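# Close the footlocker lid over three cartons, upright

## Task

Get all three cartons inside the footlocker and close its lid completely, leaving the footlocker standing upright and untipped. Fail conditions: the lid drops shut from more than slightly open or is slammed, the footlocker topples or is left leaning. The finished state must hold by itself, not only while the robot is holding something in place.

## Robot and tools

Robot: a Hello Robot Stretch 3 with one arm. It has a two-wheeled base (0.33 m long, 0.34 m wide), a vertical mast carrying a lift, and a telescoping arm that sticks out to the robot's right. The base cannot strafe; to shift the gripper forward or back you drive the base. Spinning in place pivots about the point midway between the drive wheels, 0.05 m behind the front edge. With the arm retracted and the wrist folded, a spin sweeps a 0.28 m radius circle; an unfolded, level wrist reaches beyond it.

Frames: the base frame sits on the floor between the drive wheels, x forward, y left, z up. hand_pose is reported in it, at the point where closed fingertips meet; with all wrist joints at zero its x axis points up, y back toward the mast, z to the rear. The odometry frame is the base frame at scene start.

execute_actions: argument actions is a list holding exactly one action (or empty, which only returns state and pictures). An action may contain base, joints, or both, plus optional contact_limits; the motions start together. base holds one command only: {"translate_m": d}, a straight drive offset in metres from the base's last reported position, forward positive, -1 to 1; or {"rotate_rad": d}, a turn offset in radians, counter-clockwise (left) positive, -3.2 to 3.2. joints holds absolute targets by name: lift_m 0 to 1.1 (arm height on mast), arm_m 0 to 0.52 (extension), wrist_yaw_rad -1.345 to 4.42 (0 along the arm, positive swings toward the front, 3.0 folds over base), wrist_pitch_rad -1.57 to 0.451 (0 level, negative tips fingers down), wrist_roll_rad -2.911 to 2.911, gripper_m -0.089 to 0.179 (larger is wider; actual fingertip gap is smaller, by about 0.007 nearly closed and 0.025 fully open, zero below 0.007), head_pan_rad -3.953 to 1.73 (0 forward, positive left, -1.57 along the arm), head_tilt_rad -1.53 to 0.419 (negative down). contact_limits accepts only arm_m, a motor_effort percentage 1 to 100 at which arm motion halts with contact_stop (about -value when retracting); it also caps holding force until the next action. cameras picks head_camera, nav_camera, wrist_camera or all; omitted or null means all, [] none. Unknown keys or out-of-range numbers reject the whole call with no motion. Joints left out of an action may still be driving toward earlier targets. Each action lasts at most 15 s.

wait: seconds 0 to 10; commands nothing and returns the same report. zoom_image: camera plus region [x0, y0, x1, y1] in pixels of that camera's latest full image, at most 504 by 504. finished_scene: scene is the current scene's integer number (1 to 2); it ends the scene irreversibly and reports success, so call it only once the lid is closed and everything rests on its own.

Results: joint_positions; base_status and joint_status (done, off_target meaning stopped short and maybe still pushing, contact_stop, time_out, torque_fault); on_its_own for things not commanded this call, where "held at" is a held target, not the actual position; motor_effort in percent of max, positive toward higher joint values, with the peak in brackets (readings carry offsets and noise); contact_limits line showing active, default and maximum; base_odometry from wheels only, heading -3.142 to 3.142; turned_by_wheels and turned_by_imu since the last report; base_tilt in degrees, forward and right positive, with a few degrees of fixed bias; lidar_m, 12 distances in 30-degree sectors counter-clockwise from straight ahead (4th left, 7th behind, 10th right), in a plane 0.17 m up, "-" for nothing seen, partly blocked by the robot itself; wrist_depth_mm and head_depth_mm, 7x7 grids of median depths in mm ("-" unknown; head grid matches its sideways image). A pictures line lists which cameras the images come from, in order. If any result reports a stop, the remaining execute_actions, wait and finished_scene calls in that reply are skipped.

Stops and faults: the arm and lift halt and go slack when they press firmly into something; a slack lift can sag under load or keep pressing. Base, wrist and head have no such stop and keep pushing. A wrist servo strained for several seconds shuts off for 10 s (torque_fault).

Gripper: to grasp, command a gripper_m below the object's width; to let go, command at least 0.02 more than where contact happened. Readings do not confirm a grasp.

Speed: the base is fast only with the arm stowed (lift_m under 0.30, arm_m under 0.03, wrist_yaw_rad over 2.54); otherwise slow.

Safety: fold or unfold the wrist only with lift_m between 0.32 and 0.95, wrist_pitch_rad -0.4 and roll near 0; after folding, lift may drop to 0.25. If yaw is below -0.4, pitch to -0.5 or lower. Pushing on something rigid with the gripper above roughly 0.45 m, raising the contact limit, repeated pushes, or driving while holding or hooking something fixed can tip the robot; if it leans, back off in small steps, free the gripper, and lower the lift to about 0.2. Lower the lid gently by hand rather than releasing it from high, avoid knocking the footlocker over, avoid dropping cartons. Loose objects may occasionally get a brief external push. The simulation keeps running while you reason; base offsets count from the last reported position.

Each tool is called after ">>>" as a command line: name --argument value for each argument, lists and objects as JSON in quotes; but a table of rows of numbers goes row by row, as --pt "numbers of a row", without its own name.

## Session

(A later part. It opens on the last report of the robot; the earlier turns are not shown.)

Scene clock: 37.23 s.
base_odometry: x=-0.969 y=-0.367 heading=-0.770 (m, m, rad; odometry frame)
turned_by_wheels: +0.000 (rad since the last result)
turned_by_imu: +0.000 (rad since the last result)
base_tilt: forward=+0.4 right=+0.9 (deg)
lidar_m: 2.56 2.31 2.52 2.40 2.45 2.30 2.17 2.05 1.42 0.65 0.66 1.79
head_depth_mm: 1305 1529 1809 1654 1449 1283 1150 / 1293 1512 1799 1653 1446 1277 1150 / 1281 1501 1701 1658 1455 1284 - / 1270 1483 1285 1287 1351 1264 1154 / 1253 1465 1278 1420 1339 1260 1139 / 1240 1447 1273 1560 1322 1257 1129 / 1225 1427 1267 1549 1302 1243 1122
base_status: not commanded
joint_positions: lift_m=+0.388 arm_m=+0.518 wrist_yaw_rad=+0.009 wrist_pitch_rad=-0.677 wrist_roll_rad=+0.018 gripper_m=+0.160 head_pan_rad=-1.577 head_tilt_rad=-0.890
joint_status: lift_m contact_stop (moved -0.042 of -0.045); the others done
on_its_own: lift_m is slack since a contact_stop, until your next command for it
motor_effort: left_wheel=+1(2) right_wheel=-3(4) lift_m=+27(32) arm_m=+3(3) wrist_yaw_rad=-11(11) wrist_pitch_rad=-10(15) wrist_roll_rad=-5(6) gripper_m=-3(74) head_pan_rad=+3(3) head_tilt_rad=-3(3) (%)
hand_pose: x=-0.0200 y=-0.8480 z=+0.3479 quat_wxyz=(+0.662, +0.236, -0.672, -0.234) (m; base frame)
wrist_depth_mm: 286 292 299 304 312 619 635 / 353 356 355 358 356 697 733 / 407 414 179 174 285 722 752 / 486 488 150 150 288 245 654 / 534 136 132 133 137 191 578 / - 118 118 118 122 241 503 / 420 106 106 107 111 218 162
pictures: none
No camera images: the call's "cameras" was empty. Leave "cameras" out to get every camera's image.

The palm has touched the carton, so I'll grip here.

>>> execute_actions --actions '[{"joints":{"gripper_m":0.05,"lift_m":0.395}}]' --cameras '[]'

>>> execute_actions --actions '[{"joints":{"lift_m":0.41}}]' --cameras '[]'

>>> execute_actions --actions '[{"base":{"translate_m":0.2}}]'

Scene clock: 38.97 s.
base_odometry: x=-0.969 y=-0.367 heading=-0.770 (m, m, rad; odometry frame)
turned_by_wheels: +0.000 (rad since the last result)
turned_by_imu: +0.000 (rad since the last result)
base_tilt: forward=+0.4 right=+0.9 (deg)
lidar_m: 2.56 2.31 2.52 2.40 2.46 2.30 2.17 2.04 1.43 0.64 0.66 1.79
head_depth_mm: 1295 1522 1804 1659 1444 1285 1152 / 1290 1516 1794 1647 1441 1279 1148 / 1276 1497 1744 1648 1443 1268 - / 1267 1476 1448 1284 1352 1263 1155 / 1252 1462 1263 1422 1339 1256 1137 / 1242 1443 1258 1565 1323 1253 1131 / 1225 1429 1258 1545 1304 1241 1118
base_status: not commanded
joint_positions: lift_m=+0.395 arm_m=+0.518 wrist_yaw_rad=+0.015 wrist_pitch_rad=-0.679 wrist_roll_rad=+0.028 gripper_m=+0.051 head_pan_rad=-1.577 head_tilt_rad=-0.890
joint_status: all done
on_its_own: wrist_yaw_rad is at rest, and its effort (-19) is outside its rest range (-12 to +12)
motor_effort: left_wheel=+10(10) right_wheel=-18(18) lift_m=+29(32) arm_m=+2(3) wrist_yaw_rad=-19(19) wrist_pitch_rad=-10(11) wrist_roll_rad=-10(10) gripper_m=-31(100) head_pan_rad=+3(3) head_tilt_rad=-3(2) (%)
hand_pose: x=-0.0188 y=-0.8478 z=+0.3540 quat_wxyz=(+0.659, +0.237, -0.674, -0.234) (m; base frame)
wrist_depth_mm: 245 253 262 272 282 613 630 / 353 359 362 370 358 697 714 / 410 417 188 182 295 738 748 / 488 496 158 158 168 251 651 / 537 530 139 139 140 218 575 / 489 123 124 124 128 201 505 / 435 114 112 112 115 238 165
pictures: none
No camera images: the call's "cameras" was empty. Leave "cameras" out to get every camera's image.

Scene clock: 39.80 s.
base_odometry: x=-0.969 y=-0.367 heading=-0.770 (m, m, rad; odometry frame)
turned_by_wheels: +0.000 (rad since the last result)
turned_by_imu: -0.001 (rad since the last result)
base_tilt: forward=+0.1 right=+0.9 (deg)
lidar_m: 2.57 2.31 2.52 2.40 2.45 2.31 2.18 2.04 1.42 0.65 0.66 1.79
head_depth_mm: 1299 1525 1809 1670 1442 1282 1151 / 1287 1517 1798 1648 1434 1274 1145 / 1277 1501 1741 1635 1436 1267 - / 1262 1478 1630 1275 1347 1263 1151 / 1250 1457 1528 1526 1341 1257 1139 / 1238 1443 1511 1559 1322 1250 1130 / 1228 1431 1488 1536 1298 1243 1118
base_status: not commanded
joint_positions: lift_m=+0.409 arm_m=+0.519 wrist_yaw_rad=+0.006 wrist_pitch_rad=-0.734 wrist_roll_rad=+0.017 gripper_m=+0.054 head_pan_rad=-1.577 head_tilt_rad=-0.890
joint_status: all done
motor_effort: left_wheel=+2(13) right_wheel=-5(22) lift_m=+41(38) arm_m=+1(2) wrist_yaw_rad=-8(19) wrist_pitch_rad=+17(18) wrist_roll_rad=-5(10) gripper_m=-27(31) head_pan_rad=+3(3) head_tilt_rad=-3(3) (%)
hand_pose: x=-0.0205 y=-0.8376 z=+0.3586 quat_wxyz=(+0.655, +0.254, -0.664, -0.254) (m; base frame)
wrist_depth_mm: 323 325 331 334 337 642 659 / 370 376 376 374 368 727 749 / 428 441 184 177 187 693 737 / 530 544 157 156 164 261 638 / 517 537 140 139 140 212 578 / 472 127 127 126 126 188 518 / 431 120 115 115 117 230 454
pictures: none
No camera images: the call's "cameras" was empty. Leave "cameras" out to get every camera's image.

Scene clock: 42.90 s.
base_odometry: x=-0.826 y=-0.506 heading=-0.770 (m, m, rad; odometry frame)
turned_by_wheels: +0.000 (rad since the last result)
turned_by_imu: -0.002 (rad since the last result)
base_tilt: forward=+0.4 right=+0.9 (deg)
lidar_m: 2.37 2.14 2.54 2.42 2.47 2.52 2.37 2.03 0.67 0.64 0.66 1.77
head_depth_mm: 1297 1513 1798 1658 1454 1289 1153 / 1275 1501 1659 1351 1389 1275 1149 / 1260 1481 1544 1323 1364 1269 - / 1250 1468 1605 1219 1346 1262 1153 / 1240 1446 1515 1526 1323 1257 1139 / 1227 1426 1273 1555 1303 1252 1121 / 1212 1412 1274 1525 1284 1246 1122
base_status: done
joint_positions: lift_m=+0.410 arm_m=+0.519 wrist_yaw_rad=-0.007 wrist_pitch_rad=-0.769 wrist_roll_rad=+0.016 gripper_m=+0.070 head_pan_rad=-1.577 head_tilt_rad=-0.890
joint_status: not commanded
on_its_own: gripper_m is held at +0.069, not at your +0.050, by its stall guard, which is still easing; wrist_pitch_rad is at rest, and its effort (+33) is outside its rest range (-20 to +32)
motor_effort: left_wheel=-12(18) right_wheel=+16(37) lift_m=+37(41) arm_m=+1(1) wrist_yaw_rad=+9(20) wrist_pitch_rad=+33(35) wrist_roll_rad=-5(6) gripper_m=-21(28) head_pan_rad=+3(2) head_tilt_rad=-3(3) (%)
hand_pose: x=-0.0228 y=-0.8309 z=+0.3528 quat_wxyz=(+0.649, +0.261, -0.661, -0.270) (m; base frame)
wrist_depth_mm: 317 323 328 336 344 349 347 / 365 374 386 392 405 411 349 / 435 444 426 199 460 476 354 / 520 535 175 166 178 298 340 / 500 515 145 143 143 270 316 / 466 127 127 125 125 248 250 / 423 117 112 111 114 232 226
pictures: head_camera (sideways: a quarter turn clockwise sets it upright), nav_camera (sideways: a quarter turn counterclockwise sets it upright), wrist_camera
camera_calibration (this result's frames):
head_camera: T_world_to_cam=[[0.00489804, 0.798777, -0.601607, 0.804364], [0.998701, -0.0344249, -0.0375763, 0.0424209], [-0.0507254, -0.600642, -0.797908, 1.00122], [0, 0, 0, 1]] pos_world=[0.00448164, -0.0396727, 1.28439]
nav_camera: T_world_to_cam=[[-0.0216545, -0.782819, 0.621872, -0.764962], [-0.998882, -0.00920661, -0.0463719, 0.116105], [0.0420262, -0.622181, -0.781744, 0.973685], [0, 0, 0, 1]] pos_world=[0.0584905, 0.00805018, 1.24227]
wrist_camera: T_world_to_cam=[[-0.998423, 0.053682, 0.0163944, 0.00879091], [0.0356844, 0.832525, -0.552837, 0.915145], [-0.0433261, -0.551381, -0.833128, 0.00216348], [0, 0, 0, 1]] pos_world=[-0.0237856, -0.76116, 0.507584]
Images, in order (width x height): head_camera 896x504, nav_camera 672x504, wrist_camera 644x364.

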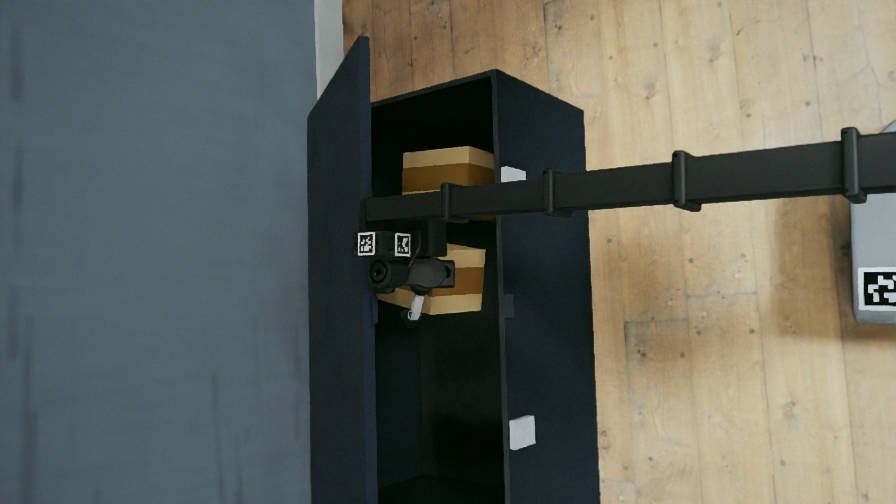

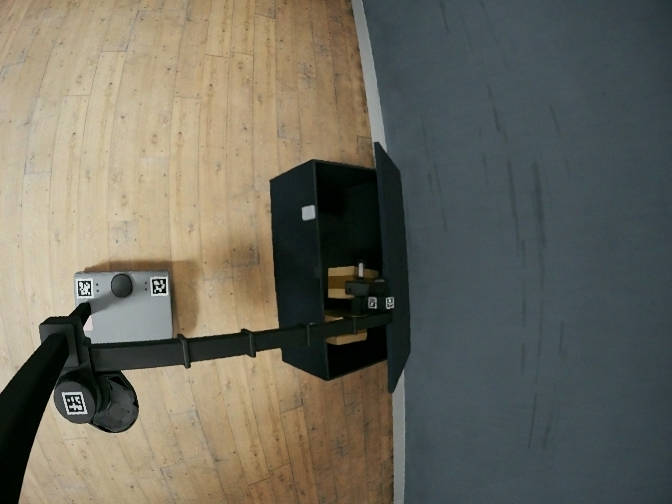

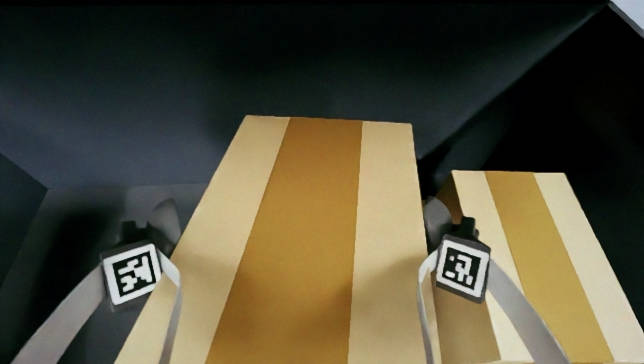

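>>> execute_actions --actions '[{"joints":{"lift_m":0.30,"arm_m":0.495,"gripper_m":0.06}}]'

>>> execute_actions --actions '[{"joints":{"gripper_m":0.15}}]' --cameras '["wrist_camera"]'

Scene clock: 44.67 s.
base_odometry: x=-0.826 y=-0.506 heading=-0.770 (m, m, rad; odometry frame)
turned_by_wheels: +0.000 (rad since the last result)
turned_by_imu: +0.000 (rad since the last result)
base_tilt: forward=+0.3 right=+0.9 (deg)
lidar_m: 2.37 2.13 2.54 2.42 2.47 2.51 2.37 2.03 0.67 0.64 0.66 1.77
head_depth_mm: 1286 1515 1804 1632 1449 1286 1151 / 1280 1499 1673 1165 1383 1274 1149 / 1262 1483 1367 1146 1356 1286 - / 1248 1461 1357 1131 1346 1266 1150 / 1242 1445 1348 1120 1324 1262 1140 / 1228 1425 1338 1115 1305 1253 1125 / 1213 1415 1328 1111 1288 1245 1121
base_status: not commanded
joint_positions: lift_m=+0.305 arm_m=+0.495 wrist_yaw_rad=+0.000 wrist_pitch_rad=-0.733 wrist_roll_rad=+0.001 gripper_m=+0.067 head_pan_rad=-1.577 head_tilt_rad=-0.890
joint_status: lift_m contact_stop (moved -0.104 of -0.110); gripper_m off_target (ended at +0.067, target +0.060); the others done
on_its_own: gripper_m is held at +0.066, not at your +0.060, by its stall guard, which is still easing; lift_m is slack since a contact_stop, until your next command for it (your +0.300 is given up)
motor_effort: left_wheel=-4(12) right_wheel=+5(16) lift_m=+27(32) arm_m=-1(6) wrist_yaw_rad=+1(9) wrist_pitch_rad=+16(34) wrist_roll_rad=+2(5) gripper_m=-22(67) head_pan_rad=+3(3) head_tilt_rad=-3(3) (%)
hand_pose: x=-0.0216 y=-0.8143 z=+0.2544 quat_wxyz=(+0.660, +0.253, -0.660, -0.254) (m; base frame)
wrist_depth_mm: 335 339 343 349 355 361 346 / 384 389 398 401 416 405 342 / 456 461 444 201 469 225 214 / 448 460 175 167 179 222 187 / 407 419 145 143 143 206 167 / 374 127 127 125 125 191 153 / 340 118 112 111 114 235 190
pictures: head_camera (sideways: a quarter turn clockwise sets it upright), nav_camera (sideways: a quarter turn counterclockwise sets it upright), wrist_camera
camera_calibration (this result's frames):
head_camera: T_world_to_cam=[[0.00489804, 0.798777, -0.601607, 0.804364], [0.998701, -0.0344249, -0.0375763, 0.0424209], [-0.0507254, -0.600641, -0.797908, 1.00122], [0, 0, 0, 1]] pos_world=[0.00448164, -0.0396727, 1.28439]
nav_camera: T_world_to_cam=[[-0.0216545, -0.782819, 0.621872, -0.764962], [-0.998882, -0.00920661, -0.0463719, 0.116105], [0.0420262, -0.622181, -0.781744, 0.973685], [0, 0, 0, 1]] pos_world=[0.0584905, 0.00805018, 1.24227]
wrist_camera: T_world_to_cam=[[-0.998963, 0.0374496, 0.0259085, -0.00501911], [0.0153612, 0.812716, -0.582457, 0.837853], [-0.042869, -0.581455, -0.812448, -0.100316], [0, 0, 0, 1]] pos_world=[-0.0221848, -0.739078, 0.406642]
Images, in order (width x height): head_camera 896x504, nav_camera 672x504, wrist_camera 644x364.

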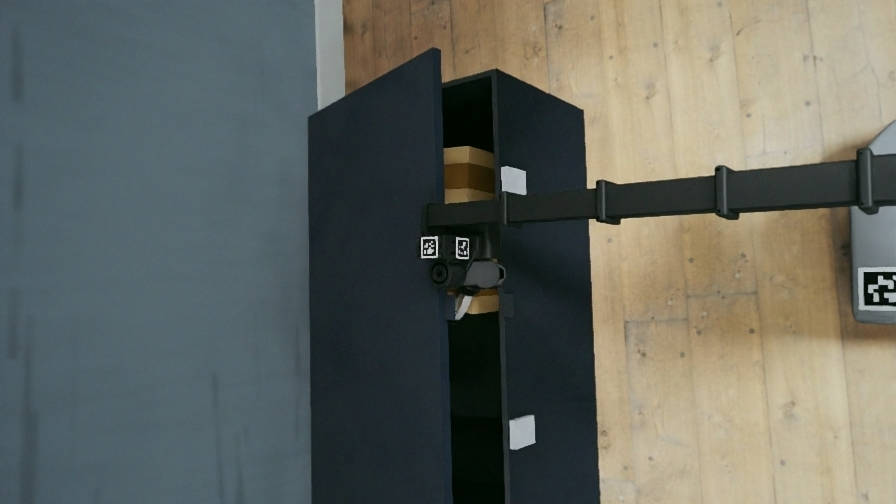

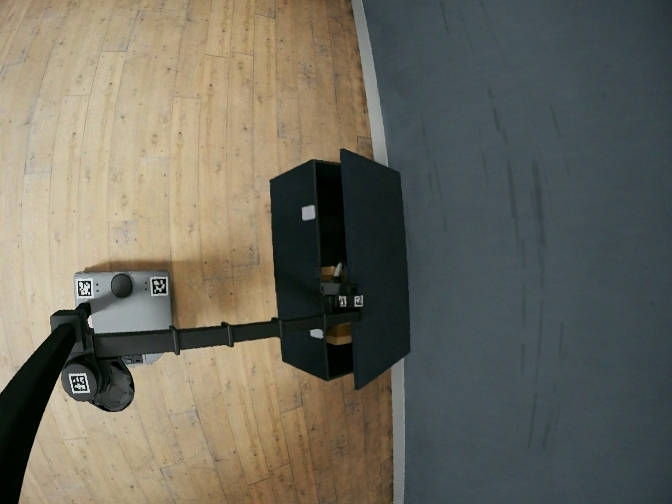

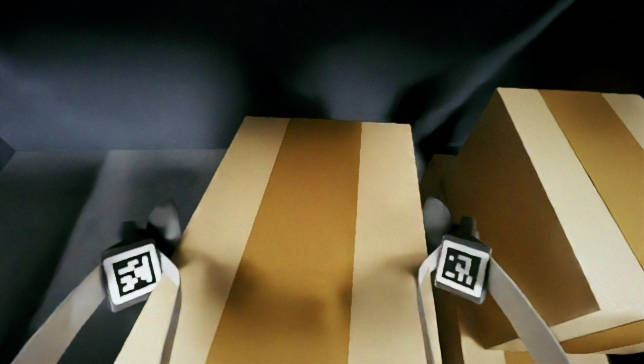

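not run: a stop came earlier in this reply.

>>> execute_actions --actions '[{"joints":{"gripper_m":0.15,"lift_m":0.312}}]' --cameras '["wrist_camera"]'

>>> execute_actions --actions '[{"joints":{"gripper_m":0.0,"wrist_pitch_rad":0.3}}]' --cameras '[]'

>>> execute_actions --actions '[{"joints":{"arm_m":0.29,"lift_m":0.27}}]'

Scene clock: 46.20 s.
base_odometry: x=-0.826 y=-0.506 heading=-0.770 (m, m, rad; odometry frame)
turned_by_wheels: +0.000 (rad since the last result)
turned_by_imu: +0.000 (rad since the last result)
base_tilt: forward=+0.4 right=+0.9 (deg)
lidar_m: 2.37 2.13 2.54 2.41 2.46 2.51 2.38 2.03 0.67 0.64 0.66 1.78
head_depth_mm: 1284 1510 1812 1628 1444 1284 1150 / 1277 1499 1656 1165 1388 1276 1142 / 1264 1481 1363 1141 1353 1280 - / 1249 1463 1358 1126 1346 1266 1152 / 1237 1447 1342 1120 1325 1259 1143 / 1224 1430 1335 1108 1303 1250 1128 / 1212 1414 1329 1109 1284 1245 1120
base_status: not commanded
joint_positions: lift_m=+0.311 arm_m=+0.495 wrist_yaw_rad=+0.000 wrist_pitch_rad=-0.745 wrist_roll_rad=+0.002 gripper_m=+0.150 head_pan_rad=-1.577 head_tilt_rad=-0.890
joint_status: all done
motor_effort: left_wheel=-3(4) right_wheel=+3(5) lift_m=+40(45) arm_m=-1(1) wrist_yaw_rad=+0(1) wrist_pitch_rad=+22(30) wrist_roll_rad=+2(2) gripper_m=+0(78) head_pan_rad=+2(2) head_tilt_rad=-2(2) (%)
hand_pose: x=-0.0216 y=-0.8120 z=+0.2588 quat_wxyz=(+0.658, +0.257, -0.659, -0.258) (m; base frame)
wrist_depth_mm: 337 342 350 354 359 363 347 / 392 401 404 412 420 409 338 / 460 468 482 494 498 225 214 / 452 456 460 469 452 221 188 / 406 419 415 292 409 204 169 / 372 368 371 265 366 201 156 / 339 341 337 241 311 238 208
pictures: wrist_camera
camera_calibration (this result's frames):
wrist_camera: T_world_to_cam=[[-0.998971, 0.0372631, 0.0258657, -0.00530033], [0.0157365, 0.81951, -0.572849, 0.841601], [-0.0425433, -0.571853, -0.819253, -0.0859162], [0, 0, 0, 1]] pos_world=[-0.0221939, -0.738634, 0.41186]
Images, in order (width x height): wrist_camera 644x364.

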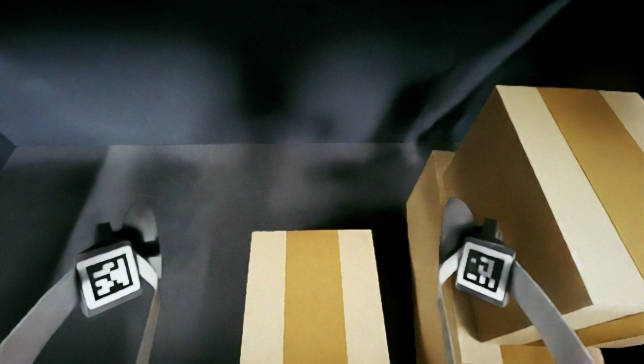

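Scene clock: 48.20 s.
base_odometry: x=-0.826 y=-0.506 heading=-0.770 (m, m, rad; odometry frame)
turned_by_wheels: +0.000 (rad since the last result)
turned_by_imu: +0.000 (rad since the last result)
base_tilt: forward=+0.3 right=+0.8 (deg)
lidar_m: 2.37 2.14 2.54 2.42 2.47 2.52 2.37 2.03 0.67 0.64 0.66 1.77
head_depth_mm: 1284 1514 1792 1659 1448 1283 1150 / 1278 1493 1672 1360 1383 1280 1146 / 1261 1477 1549 1319 1362 1282 - / 1250 1466 1543 1586 1346 1263 1156 / 1241 1443 1522 1565 1321 1258 1136 / 1226 1427 1505 1553 1308 1253 1127 / 1214 1408 1486 1530 1287 1245 1119
base_status: not commanded
joint_positions: lift_m=+0.312 arm_m=+0.495 wrist_yaw_rad=+0.008 wrist_pitch_rad=+0.219 wrist_roll_rad=+0.002 gripper_m=+0.000 head_pan_rad=-1.577 head_tilt_rad=-0.890
joint_status: wrist_pitch_rad off_target (ended at +0.219, target +0.300); the others done
on_its_own: wrist_pitch_rad is at rest, and its effort (+39) is outside its rest range (-20 to +32)
motor_effort: left_wheel=+2(4) right_wheel=-4(4) lift_m=+38(40) arm_m=-1(1) wrist_yaw_rad=-10(10) wrist_pitch_rad=+39(86) wrist_roll_rad=+2(2) gripper_m=-3(85) head_pan_rad=+3(2) head_tilt_rad=-2(3) (%)
hand_pose: x=-0.0194 y=-0.8954 z=+0.4823 quat_wxyz=(+0.702, -0.074, -0.704, +0.080) (m; base frame)
wrist_depth_mm: 102 103 104 105 107 108 109 / 116 117 119 120 121 123 125 / 135 136 138 140 142 144 146 / 159 162 165 166 170 173 177 / 196 199 201 - 212 217 222 / 253 258 285 294 282 291 300 / 337 343 350 355 360 364 369
pictures: none
No camera images: the call's "cameras" was empty. Leave "cameras" out to get every camera's image.

Scene clock: 50.93 s.
base_odometry: x=-0.826 y=-0.506 heading=-0.770 (m, m, rad; odometry frame)
turned_by_wheels: +0.000 (rad since the last result)
turned_by_imu: +0.000 (rad since the last result)
base_tilt: forward=+0.2 right=+0.9 (deg)
lidar_m: 2.37 2.13 2.54 2.42 2.47 2.52 2.37 2.03 0.67 0.64 0.66 1.78
head_depth_mm: 1291 1512 1812 1629 1443 1287 1156 / 1278 1492 1662 1162 1384 1274 1149 / 1260 1483 1363 1143 1312 1296 1159 / 1253 1456 1351 1131 1234 1263 1152 / 1235 1447 1346 1122 1329 1256 1141 / 1227 1429 1341 1114 1303 1253 1128 / 1213 1410 1331 1113 1281 1241 1122
base_status: not commanded
joint_positions: lift_m=+0.270 arm_m=+0.290 wrist_yaw_rad=+0.000 wrist_pitch_rad=+0.212 wrist_roll_rad=+0.002 gripper_m=+0.000 head_pan_rad=-1.577 head_tilt_rad=-0.890
joint_status: all done
on_its_own: wrist_pitch_rad is at rest, and its effort (+42) is outside its rest range (-20 to +32)
motor_effort: left_wheel=+0(1) right_wheel=+0(4) lift_m=+27(34) arm_m=-5(6) wrist_yaw_rad=+0(10) wrist_pitch_rad=+42(58) wrist_roll_rad=+2(2) gripper_m=-2(3) head_pan_rad=+3(2) head_tilt_rad=-3(2) (%)
hand_pose: x=-0.0213 y=-0.6909 z=+0.4390 quat_wxyz=(+0.703, -0.074, -0.704, +0.075) (m; base frame)
wrist_depth_mm: 759 774 784 824 853 858 907 / 759 776 804 822 838 861 894 / 769 780 810 823 849 877 915 / 137 139 142 144 147 151 155 / 301 311 318 - 357 376 900 / 529 544 548 567 579 523 422 / 526 540 554 564 572 440 363
pictures: head_camera (sideways: a quarter turn clockwise sets it upright), nav_camera (sideways: a quarter turn counterclockwise sets it upright), wrist_camera
camera_calibration (this result's frames):
head_camera: T_world_to_cam=[[0.00489841, 0.798872, -0.601481, 0.804199], [0.998701, -0.0344187, -0.0375808, 0.0424268], [-0.0507245, -0.600515, -0.798003, 1.00134], [0, 0, 0, 1]] pos_world=[0.00448167, -0.0396699, 1.28438]
nav_camera: T_world_to_cam=[[-0.0216549, -0.782918, 0.621748, -0.764801], [-0.998882, -0.0091995, -0.0463743, 0.116109], [0.0420271, -0.622057, -0.781843, 0.973813], [0, 0, 0, 1]] pos_world=[0.0584905, 0.00805964, 1.24227]
wrist_camera: T_world_to_cam=[[-0.999022, 0.0416368, -0.0148499, 0.00669609], [0.0150406, 0.00427156, -0.999878, 0.469754], [-0.0415683, -0.999124, -0.00489363, -0.521631], [0, 0, 0, 1]] pos_world=[-0.0220591, -0.523459, 0.467244]
Images, in order (width x height): head_camera 896x504, nav_camera 672x504, wrist_camera 644x364.

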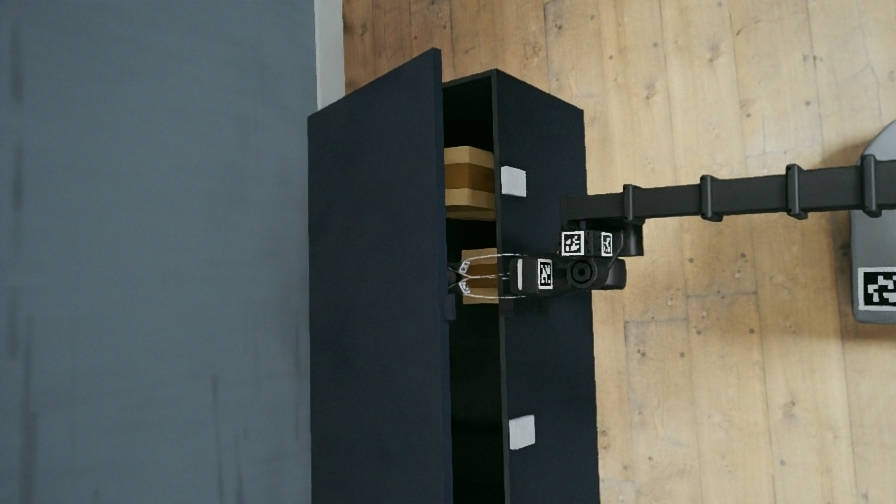

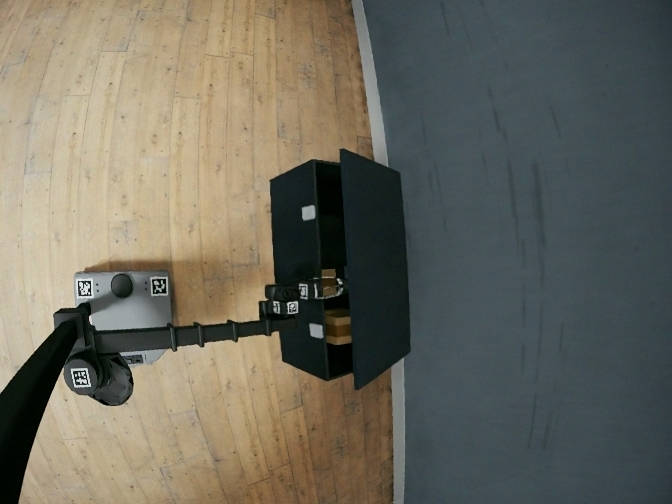

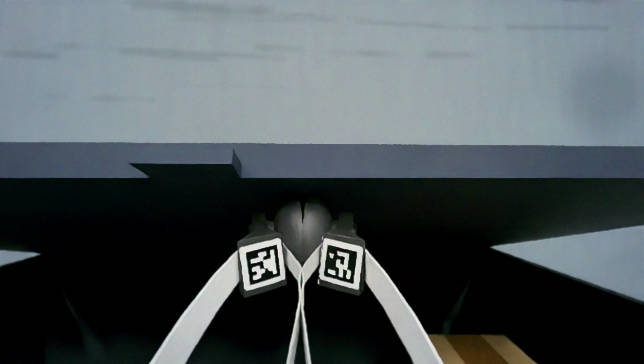

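Lower to the rim while easing out.

>>> execute_actions --actions '[{"joints":{"arm_m":0.25,"lift_m":0.19}}]' --cameras '["wrist_camera"]'

>>> execute_actions --actions '[{"joints":{"arm_m":0.235,"lift_m":0.18,"wrist_pitch_rad":0.24}}]' --cameras '["wrist_camera"]'

>>> execute_actions --actions '[{"joints":{"arm_m":0.222,"lift_m":0.165}}]' --cameras '["wrist_camera"]'

>>> execute_actions --actions '[{"joints":{"arm_m":0.15}}]'

Scene clock: 52.67 s.
base_odometry: x=-0.826 y=-0.506 heading=-0.770 (m, m, rad; odometry frame)
turned_by_wheels: +0.000 (rad since the last result)
turned_by_imu: +0.000 (rad since the last result)
base_tilt: forward=+0.4 right=+0.8 (deg)
lidar_m: 2.36 2.14 2.55 2.42 2.47 2.51 2.37 2.03 0.67 0.64 0.66 1.77
head_depth_mm: 1291 1518 1808 1655 1445 1287 1151 / 1269 1492 1706 1178 1384 1277 1148 / 1259 1481 1386 1147 1359 1276 1163 / 1254 1466 1373 1138 1282 1238 1151 / 1239 1447 1359 1129 1321 1260 1138 / 1227 1435 1347 1123 1306 1250 1128 / 1210 1411 1343 1139 1288 1244 1119
base_status: not commanded
joint_positions: lift_m=+0.190 arm_m=+0.250 wrist_yaw_rad=+0.000 wrist_pitch_rad=+0.221 wrist_roll_rad=+0.002 gripper_m=+0.000 head_pan_rad=-1.577 head_tilt_rad=-0.890
joint_status: all done
on_its_own: wrist_pitch_rad is at rest, and its effort (+38) is outside its rest range (-20 to +32)
motor_effort: left_wheel=+0(0) right_wheel=+0(0) lift_m=+24(28) arm_m=-5(6) wrist_yaw_rad=-1(1) wrist_pitch_rad=+38(42) wrist_roll_rad=+2(2) gripper_m=-2(2) head_pan_rad=+2(2) head_tilt_rad=-2(3) (%)
hand_pose: x=-0.0213 y=-0.6506 z=+0.3614 quat_wxyz=(+0.703, -0.077, -0.703, +0.078) (m; base frame)
wrist_depth_mm: 794 824 843 872 899 902 954 / 799 818 852 873 891 920 942 / 808 818 834 866 888 906 965 / 156 158 161 164 167 171 174 / 562 575 587 - 617 529 404 / 153 155 159 160 165 167 165 / 152 154 158 161 163 167 160
pictures: wrist_camera
camera_calibration (this result's frames):
wrist_camera: T_world_to_cam=[[-0.999022, 0.0415028, -0.0152347, 0.00391863], [0.0150441, -0.00490065, -0.999875, 0.386098], [-0.0415723, -0.999126, 0.00427149, -0.485083], [0, 0, 0, 1]] pos_world=[-0.0220597, -0.482929, 0.388182]
Images, in order (width x height): wrist_camera 644x364.

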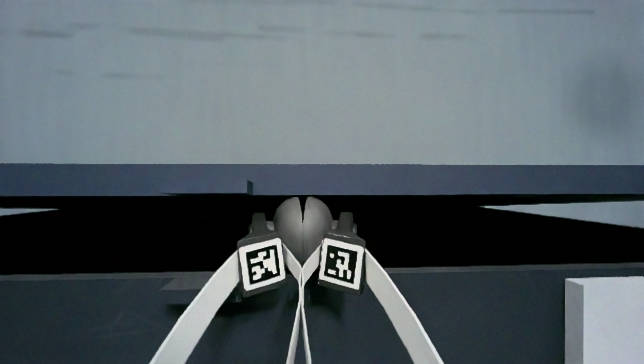

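Scene clock: 53.60 s.
base_odometry: x=-0.826 y=-0.506 heading=-0.770 (m, m, rad; odometry frame)
turned_by_wheels: +0.000 (rad since the last result)
turned_by_imu: +0.000 (rad since the last result)
base_tilt: forward=+0.4 right=+0.9 (deg)
lidar_m: 2.37 2.13 2.54 2.42 2.47 2.51 2.38 2.03 0.67 0.64 0.66 1.77
head_depth_mm: 1289 1518 1815 1662 1446 1285 1154 / 1276 1498 1706 1169 1391 1277 1147 / 1263 1484 1378 1152 1361 1271 1162 / 1256 1466 1368 1142 1284 1236 1153 / 1239 1442 1363 1138 1321 1257 1138 / 1226 1431 1355 1128 1303 1250 1128 / 1211 1409 1342 1149 1281 1245 1117
base_status: not commanded
joint_positions: lift_m=+0.180 arm_m=+0.235 wrist_yaw_rad=+0.000 wrist_pitch_rad=+0.240 wrist_roll_rad=+0.002 gripper_m=+0.000 head_pan_rad=-1.577 head_tilt_rad=-0.890
joint_status: all done
motor_effort: left_wheel=-1(1) right_wheel=+0(0) lift_m=+19(22) arm_m=-3(7) wrist_yaw_rad=+0(1) wrist_pitch_rad=+0(36) wrist_roll_rad=+2(2) gripper_m=-2(2) head_pan_rad=+2(2) head_tilt_rad=-2(3) (%)
hand_pose: x=-0.0213 y=-0.6348 z=+0.3565 quat_wxyz=(+0.702, -0.084, -0.702, +0.085) (m; base frame)
wrist_depth_mm: 827 845 879 884 910 949 986 / 827 836 859 889 908 944 949 / 821 825 866 898 907 935 976 / 172 173 177 180 240 257 277 / 558 594 610 - 629 535 385 / 167 169 172 175 179 183 175 / 166 169 172 175 178 182 175
pictures: wrist_camera
camera_calibration (this result's frames):
wrist_camera: T_world_to_cam=[[-0.999021, 0.0412266, -0.0160297, 0.0032905], [0.0150501, -0.0239646, -0.9996, 0.369037], [-0.0415942, -0.998862, 0.0233206, -0.475913], [0, 0, 0, 1]] pos_world=[-0.022062, -0.466663, 0.380041]
Images, in order (width x height): wrist_camera 644x364.

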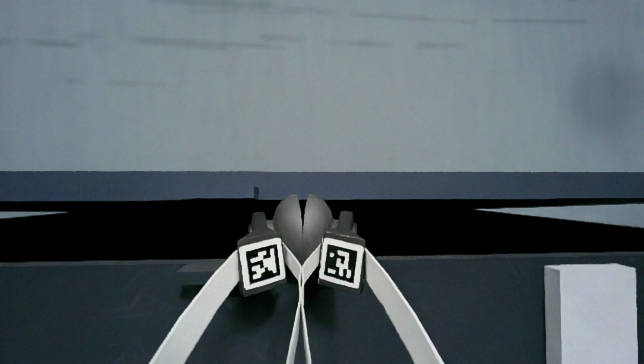

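Scene clock: 54.50 s.
base_odometry: x=-0.826 y=-0.506 heading=-0.770 (m, m, rad; odometry frame)
turned_by_wheels: +0.000 (rad since the last result)
turned_by_imu: +0.000 (rad since the last result)
base_tilt: forward=+0.2 right=+0.8 (deg)
lidar_m: 2.37 2.13 2.54 2.41 2.47 2.51 2.37 2.03 0.67 0.64 0.66 1.77
head_depth_mm: 1286 1517 1818 1663 1449 1274 1148 / 1276 1495 1706 1179 1386 1277 1147 / 1266 1481 1384 1168 1362 1279 1159 / 1250 1460 1368 1166 1335 1230 1154 / 1240 1447 1364 1151 1316 1253 1140 / 1227 1435 1352 1148 1306 1250 1127 / 1216 1415 1346 1144 1284 1241 1120
base_status: not commanded
joint_positions: lift_m=+0.165 arm_m=+0.222 wrist_yaw_rad=-0.001 wrist_pitch_rad=+0.262 wrist_roll_rad=+0.007 gripper_m=+0.000 head_pan_rad=-1.577 head_tilt_rad=-0.890
joint_status: all done
motor_effort: left_wheel=-3(2) right_wheel=+3(3) lift_m=+17(18) arm_m=-2(10) wrist_yaw_rad=+1(1) wrist_pitch_rad=-10(11) wrist_roll_rad=-1(2) gripper_m=-3(2) head_pan_rad=+3(2) head_tilt_rad=-3(3) (%)
hand_pose: x=-0.0216 y=-0.6208 z=+0.3471 quat_wxyz=(+0.699, -0.092, -0.703, +0.092) (m; base frame)
wrist_depth_mm: 851 865 900 936 959 977 - / 842 866 880 904 938 969 - / 842 875 870 904 920 951 976 / 809 831 884 906 909 928 963 / 494 187 185 - 195 200 339 / 179 182 185 189 192 195 188 / 178 180 185 187 191 195 187
pictures: wrist_camera
camera_calibration (this result's frames):
wrist_camera: T_world_to_cam=[[-0.998922, 0.0405867, -0.0225209, 0.00411354], [0.0206578, -0.0457529, -0.998739, 0.346273], [-0.0415659, -0.998128, 0.0448652, -0.46877], [0, 0, 0, 1]] pos_world=[-0.022529, -0.452216, 0.366961]
Images, in order (width x height): wrist_camera 644x364.

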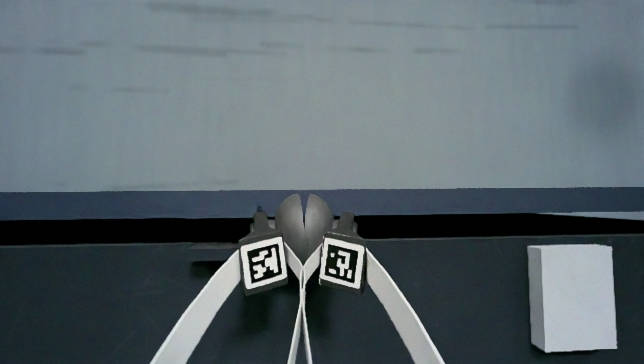

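Scene clock: 56.23 s.
base_odometry: x=-0.826 y=-0.506 heading=-0.770 (m, m, rad; odometry frame)
turned_by_wheels: +0.000 (rad since the last result)
turned_by_imu: +0.000 (rad since the last result)
base_tilt: forward=+0.3 right=+0.9 (deg)
lidar_m: 2.37 2.14 2.55 2.42 2.47 2.51 2.37 2.03 0.67 0.64 0.66 1.77
head_depth_mm: 1291 1513 1812 1657 1454 1286 1152 / 1277 1495 1720 1194 1386 1280 1143 / 1260 1479 1386 1187 1354 1284 1160 / 1250 1464 1374 1179 1352 1304 1153 / 1239 1443 1360 1174 1326 1255 1140 / 1225 1431 1353 1163 1306 1253 1130 / 1217 1409 1345 1155 1284 1244 1125
base_status: not commanded
joint_positions: lift_m=+0.165 arm_m=+0.150 wrist_yaw_rad=-0.001 wrist_pitch_rad=+0.224 wrist_roll_rad=+0.007 gripper_m=+0.000 head_pan_rad=-1.577 head_tilt_rad=-0.890
joint_status: all done
motor_effort: left_wheel=-2(3) right_wheel=+2(4) lift_m=+21(21) arm_m=-4(4) wrist_yaw_rad=+2(2) wrist_pitch_rad=+8(11) wrist_roll_rad=-1(1) gripper_m=-2(3) head_pan_rad=+3(3) head_tilt_rad=-3(3) (%)
hand_pose: x=-0.0217 y=-0.5504 z=+0.3373 quat_wxyz=(+0.700, -0.079, -0.705, +0.079) (m; base frame)
wrist_depth_mm: 918 921 939 963 997 - - / 892 912 956 982 - - - / 884 897 945 976 1000 - - / 881 908 941 950 986 - - / 248 251 255 - 267 268 277 / 247 252 257 261 267 268 276 / 246 251 254 260 264 271 275
pictures: head_camera (sideways: a quarter turn clockwise sets it upright), nav_camera (sideways: a quarter turn counterclockwise sets it upright), wrist_camera
camera_calibration (this result's frames):
head_camera: T_world_to_cam=[[0.00489851, 0.798872, -0.601481, 0.804199], [0.998701, -0.0344189, -0.0375808, 0.0424268], [-0.0507245, -0.600515, -0.798003, 1.00134], [0, 0, 0, 1]] pos_world=[0.00448166, -0.0396699, 1.28438]
nav_camera: T_world_to_cam=[[-0.021655, -0.782918, 0.621748, -0.764801], [-0.998882, -0.00919938, -0.0463743, 0.116109], [0.042027, -0.622057, -0.781843, 0.973813], [0, 0, 0, 1]] pos_world=[0.0584905, 0.00805964, 1.24227]
wrist_camera: T_world_to_cam=[[-0.998905, 0.0418171, -0.0209891, 0.00109314], [0.0206744, -0.00794436, -0.999755, 0.360908], [-0.0419736, -0.999094, 0.00707111, -0.38586], [0, 0, 0, 1]] pos_world=[-0.0225655, -0.382689, 0.36357]
Images, in order (width x height): head_camera 896x504, nav_camera 672x504, wrist_camera 644x364.

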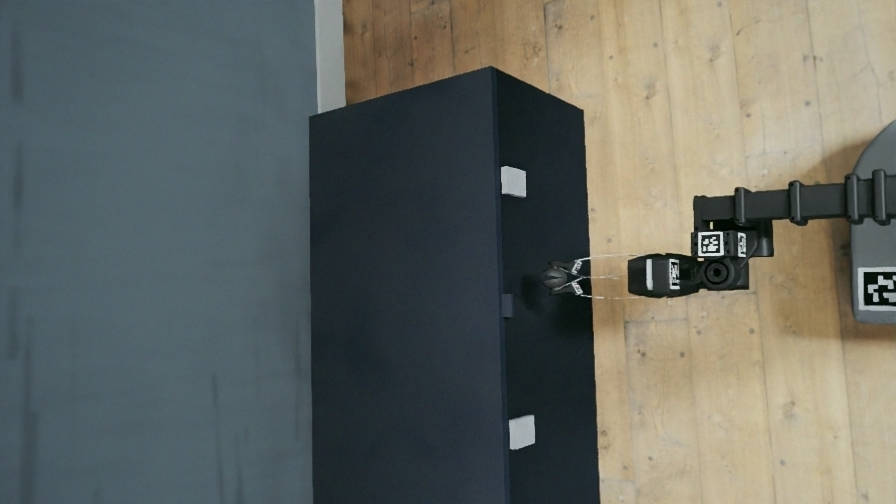

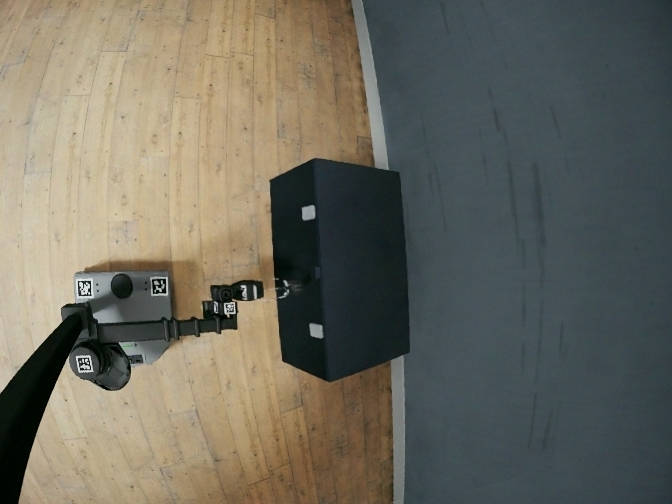

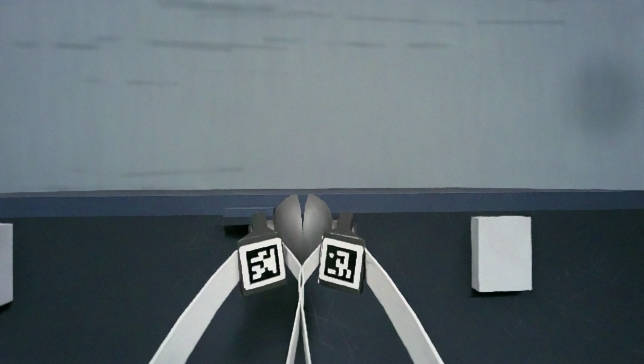

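>>> finished_scene --scene 1

The scene is finished: the task was done.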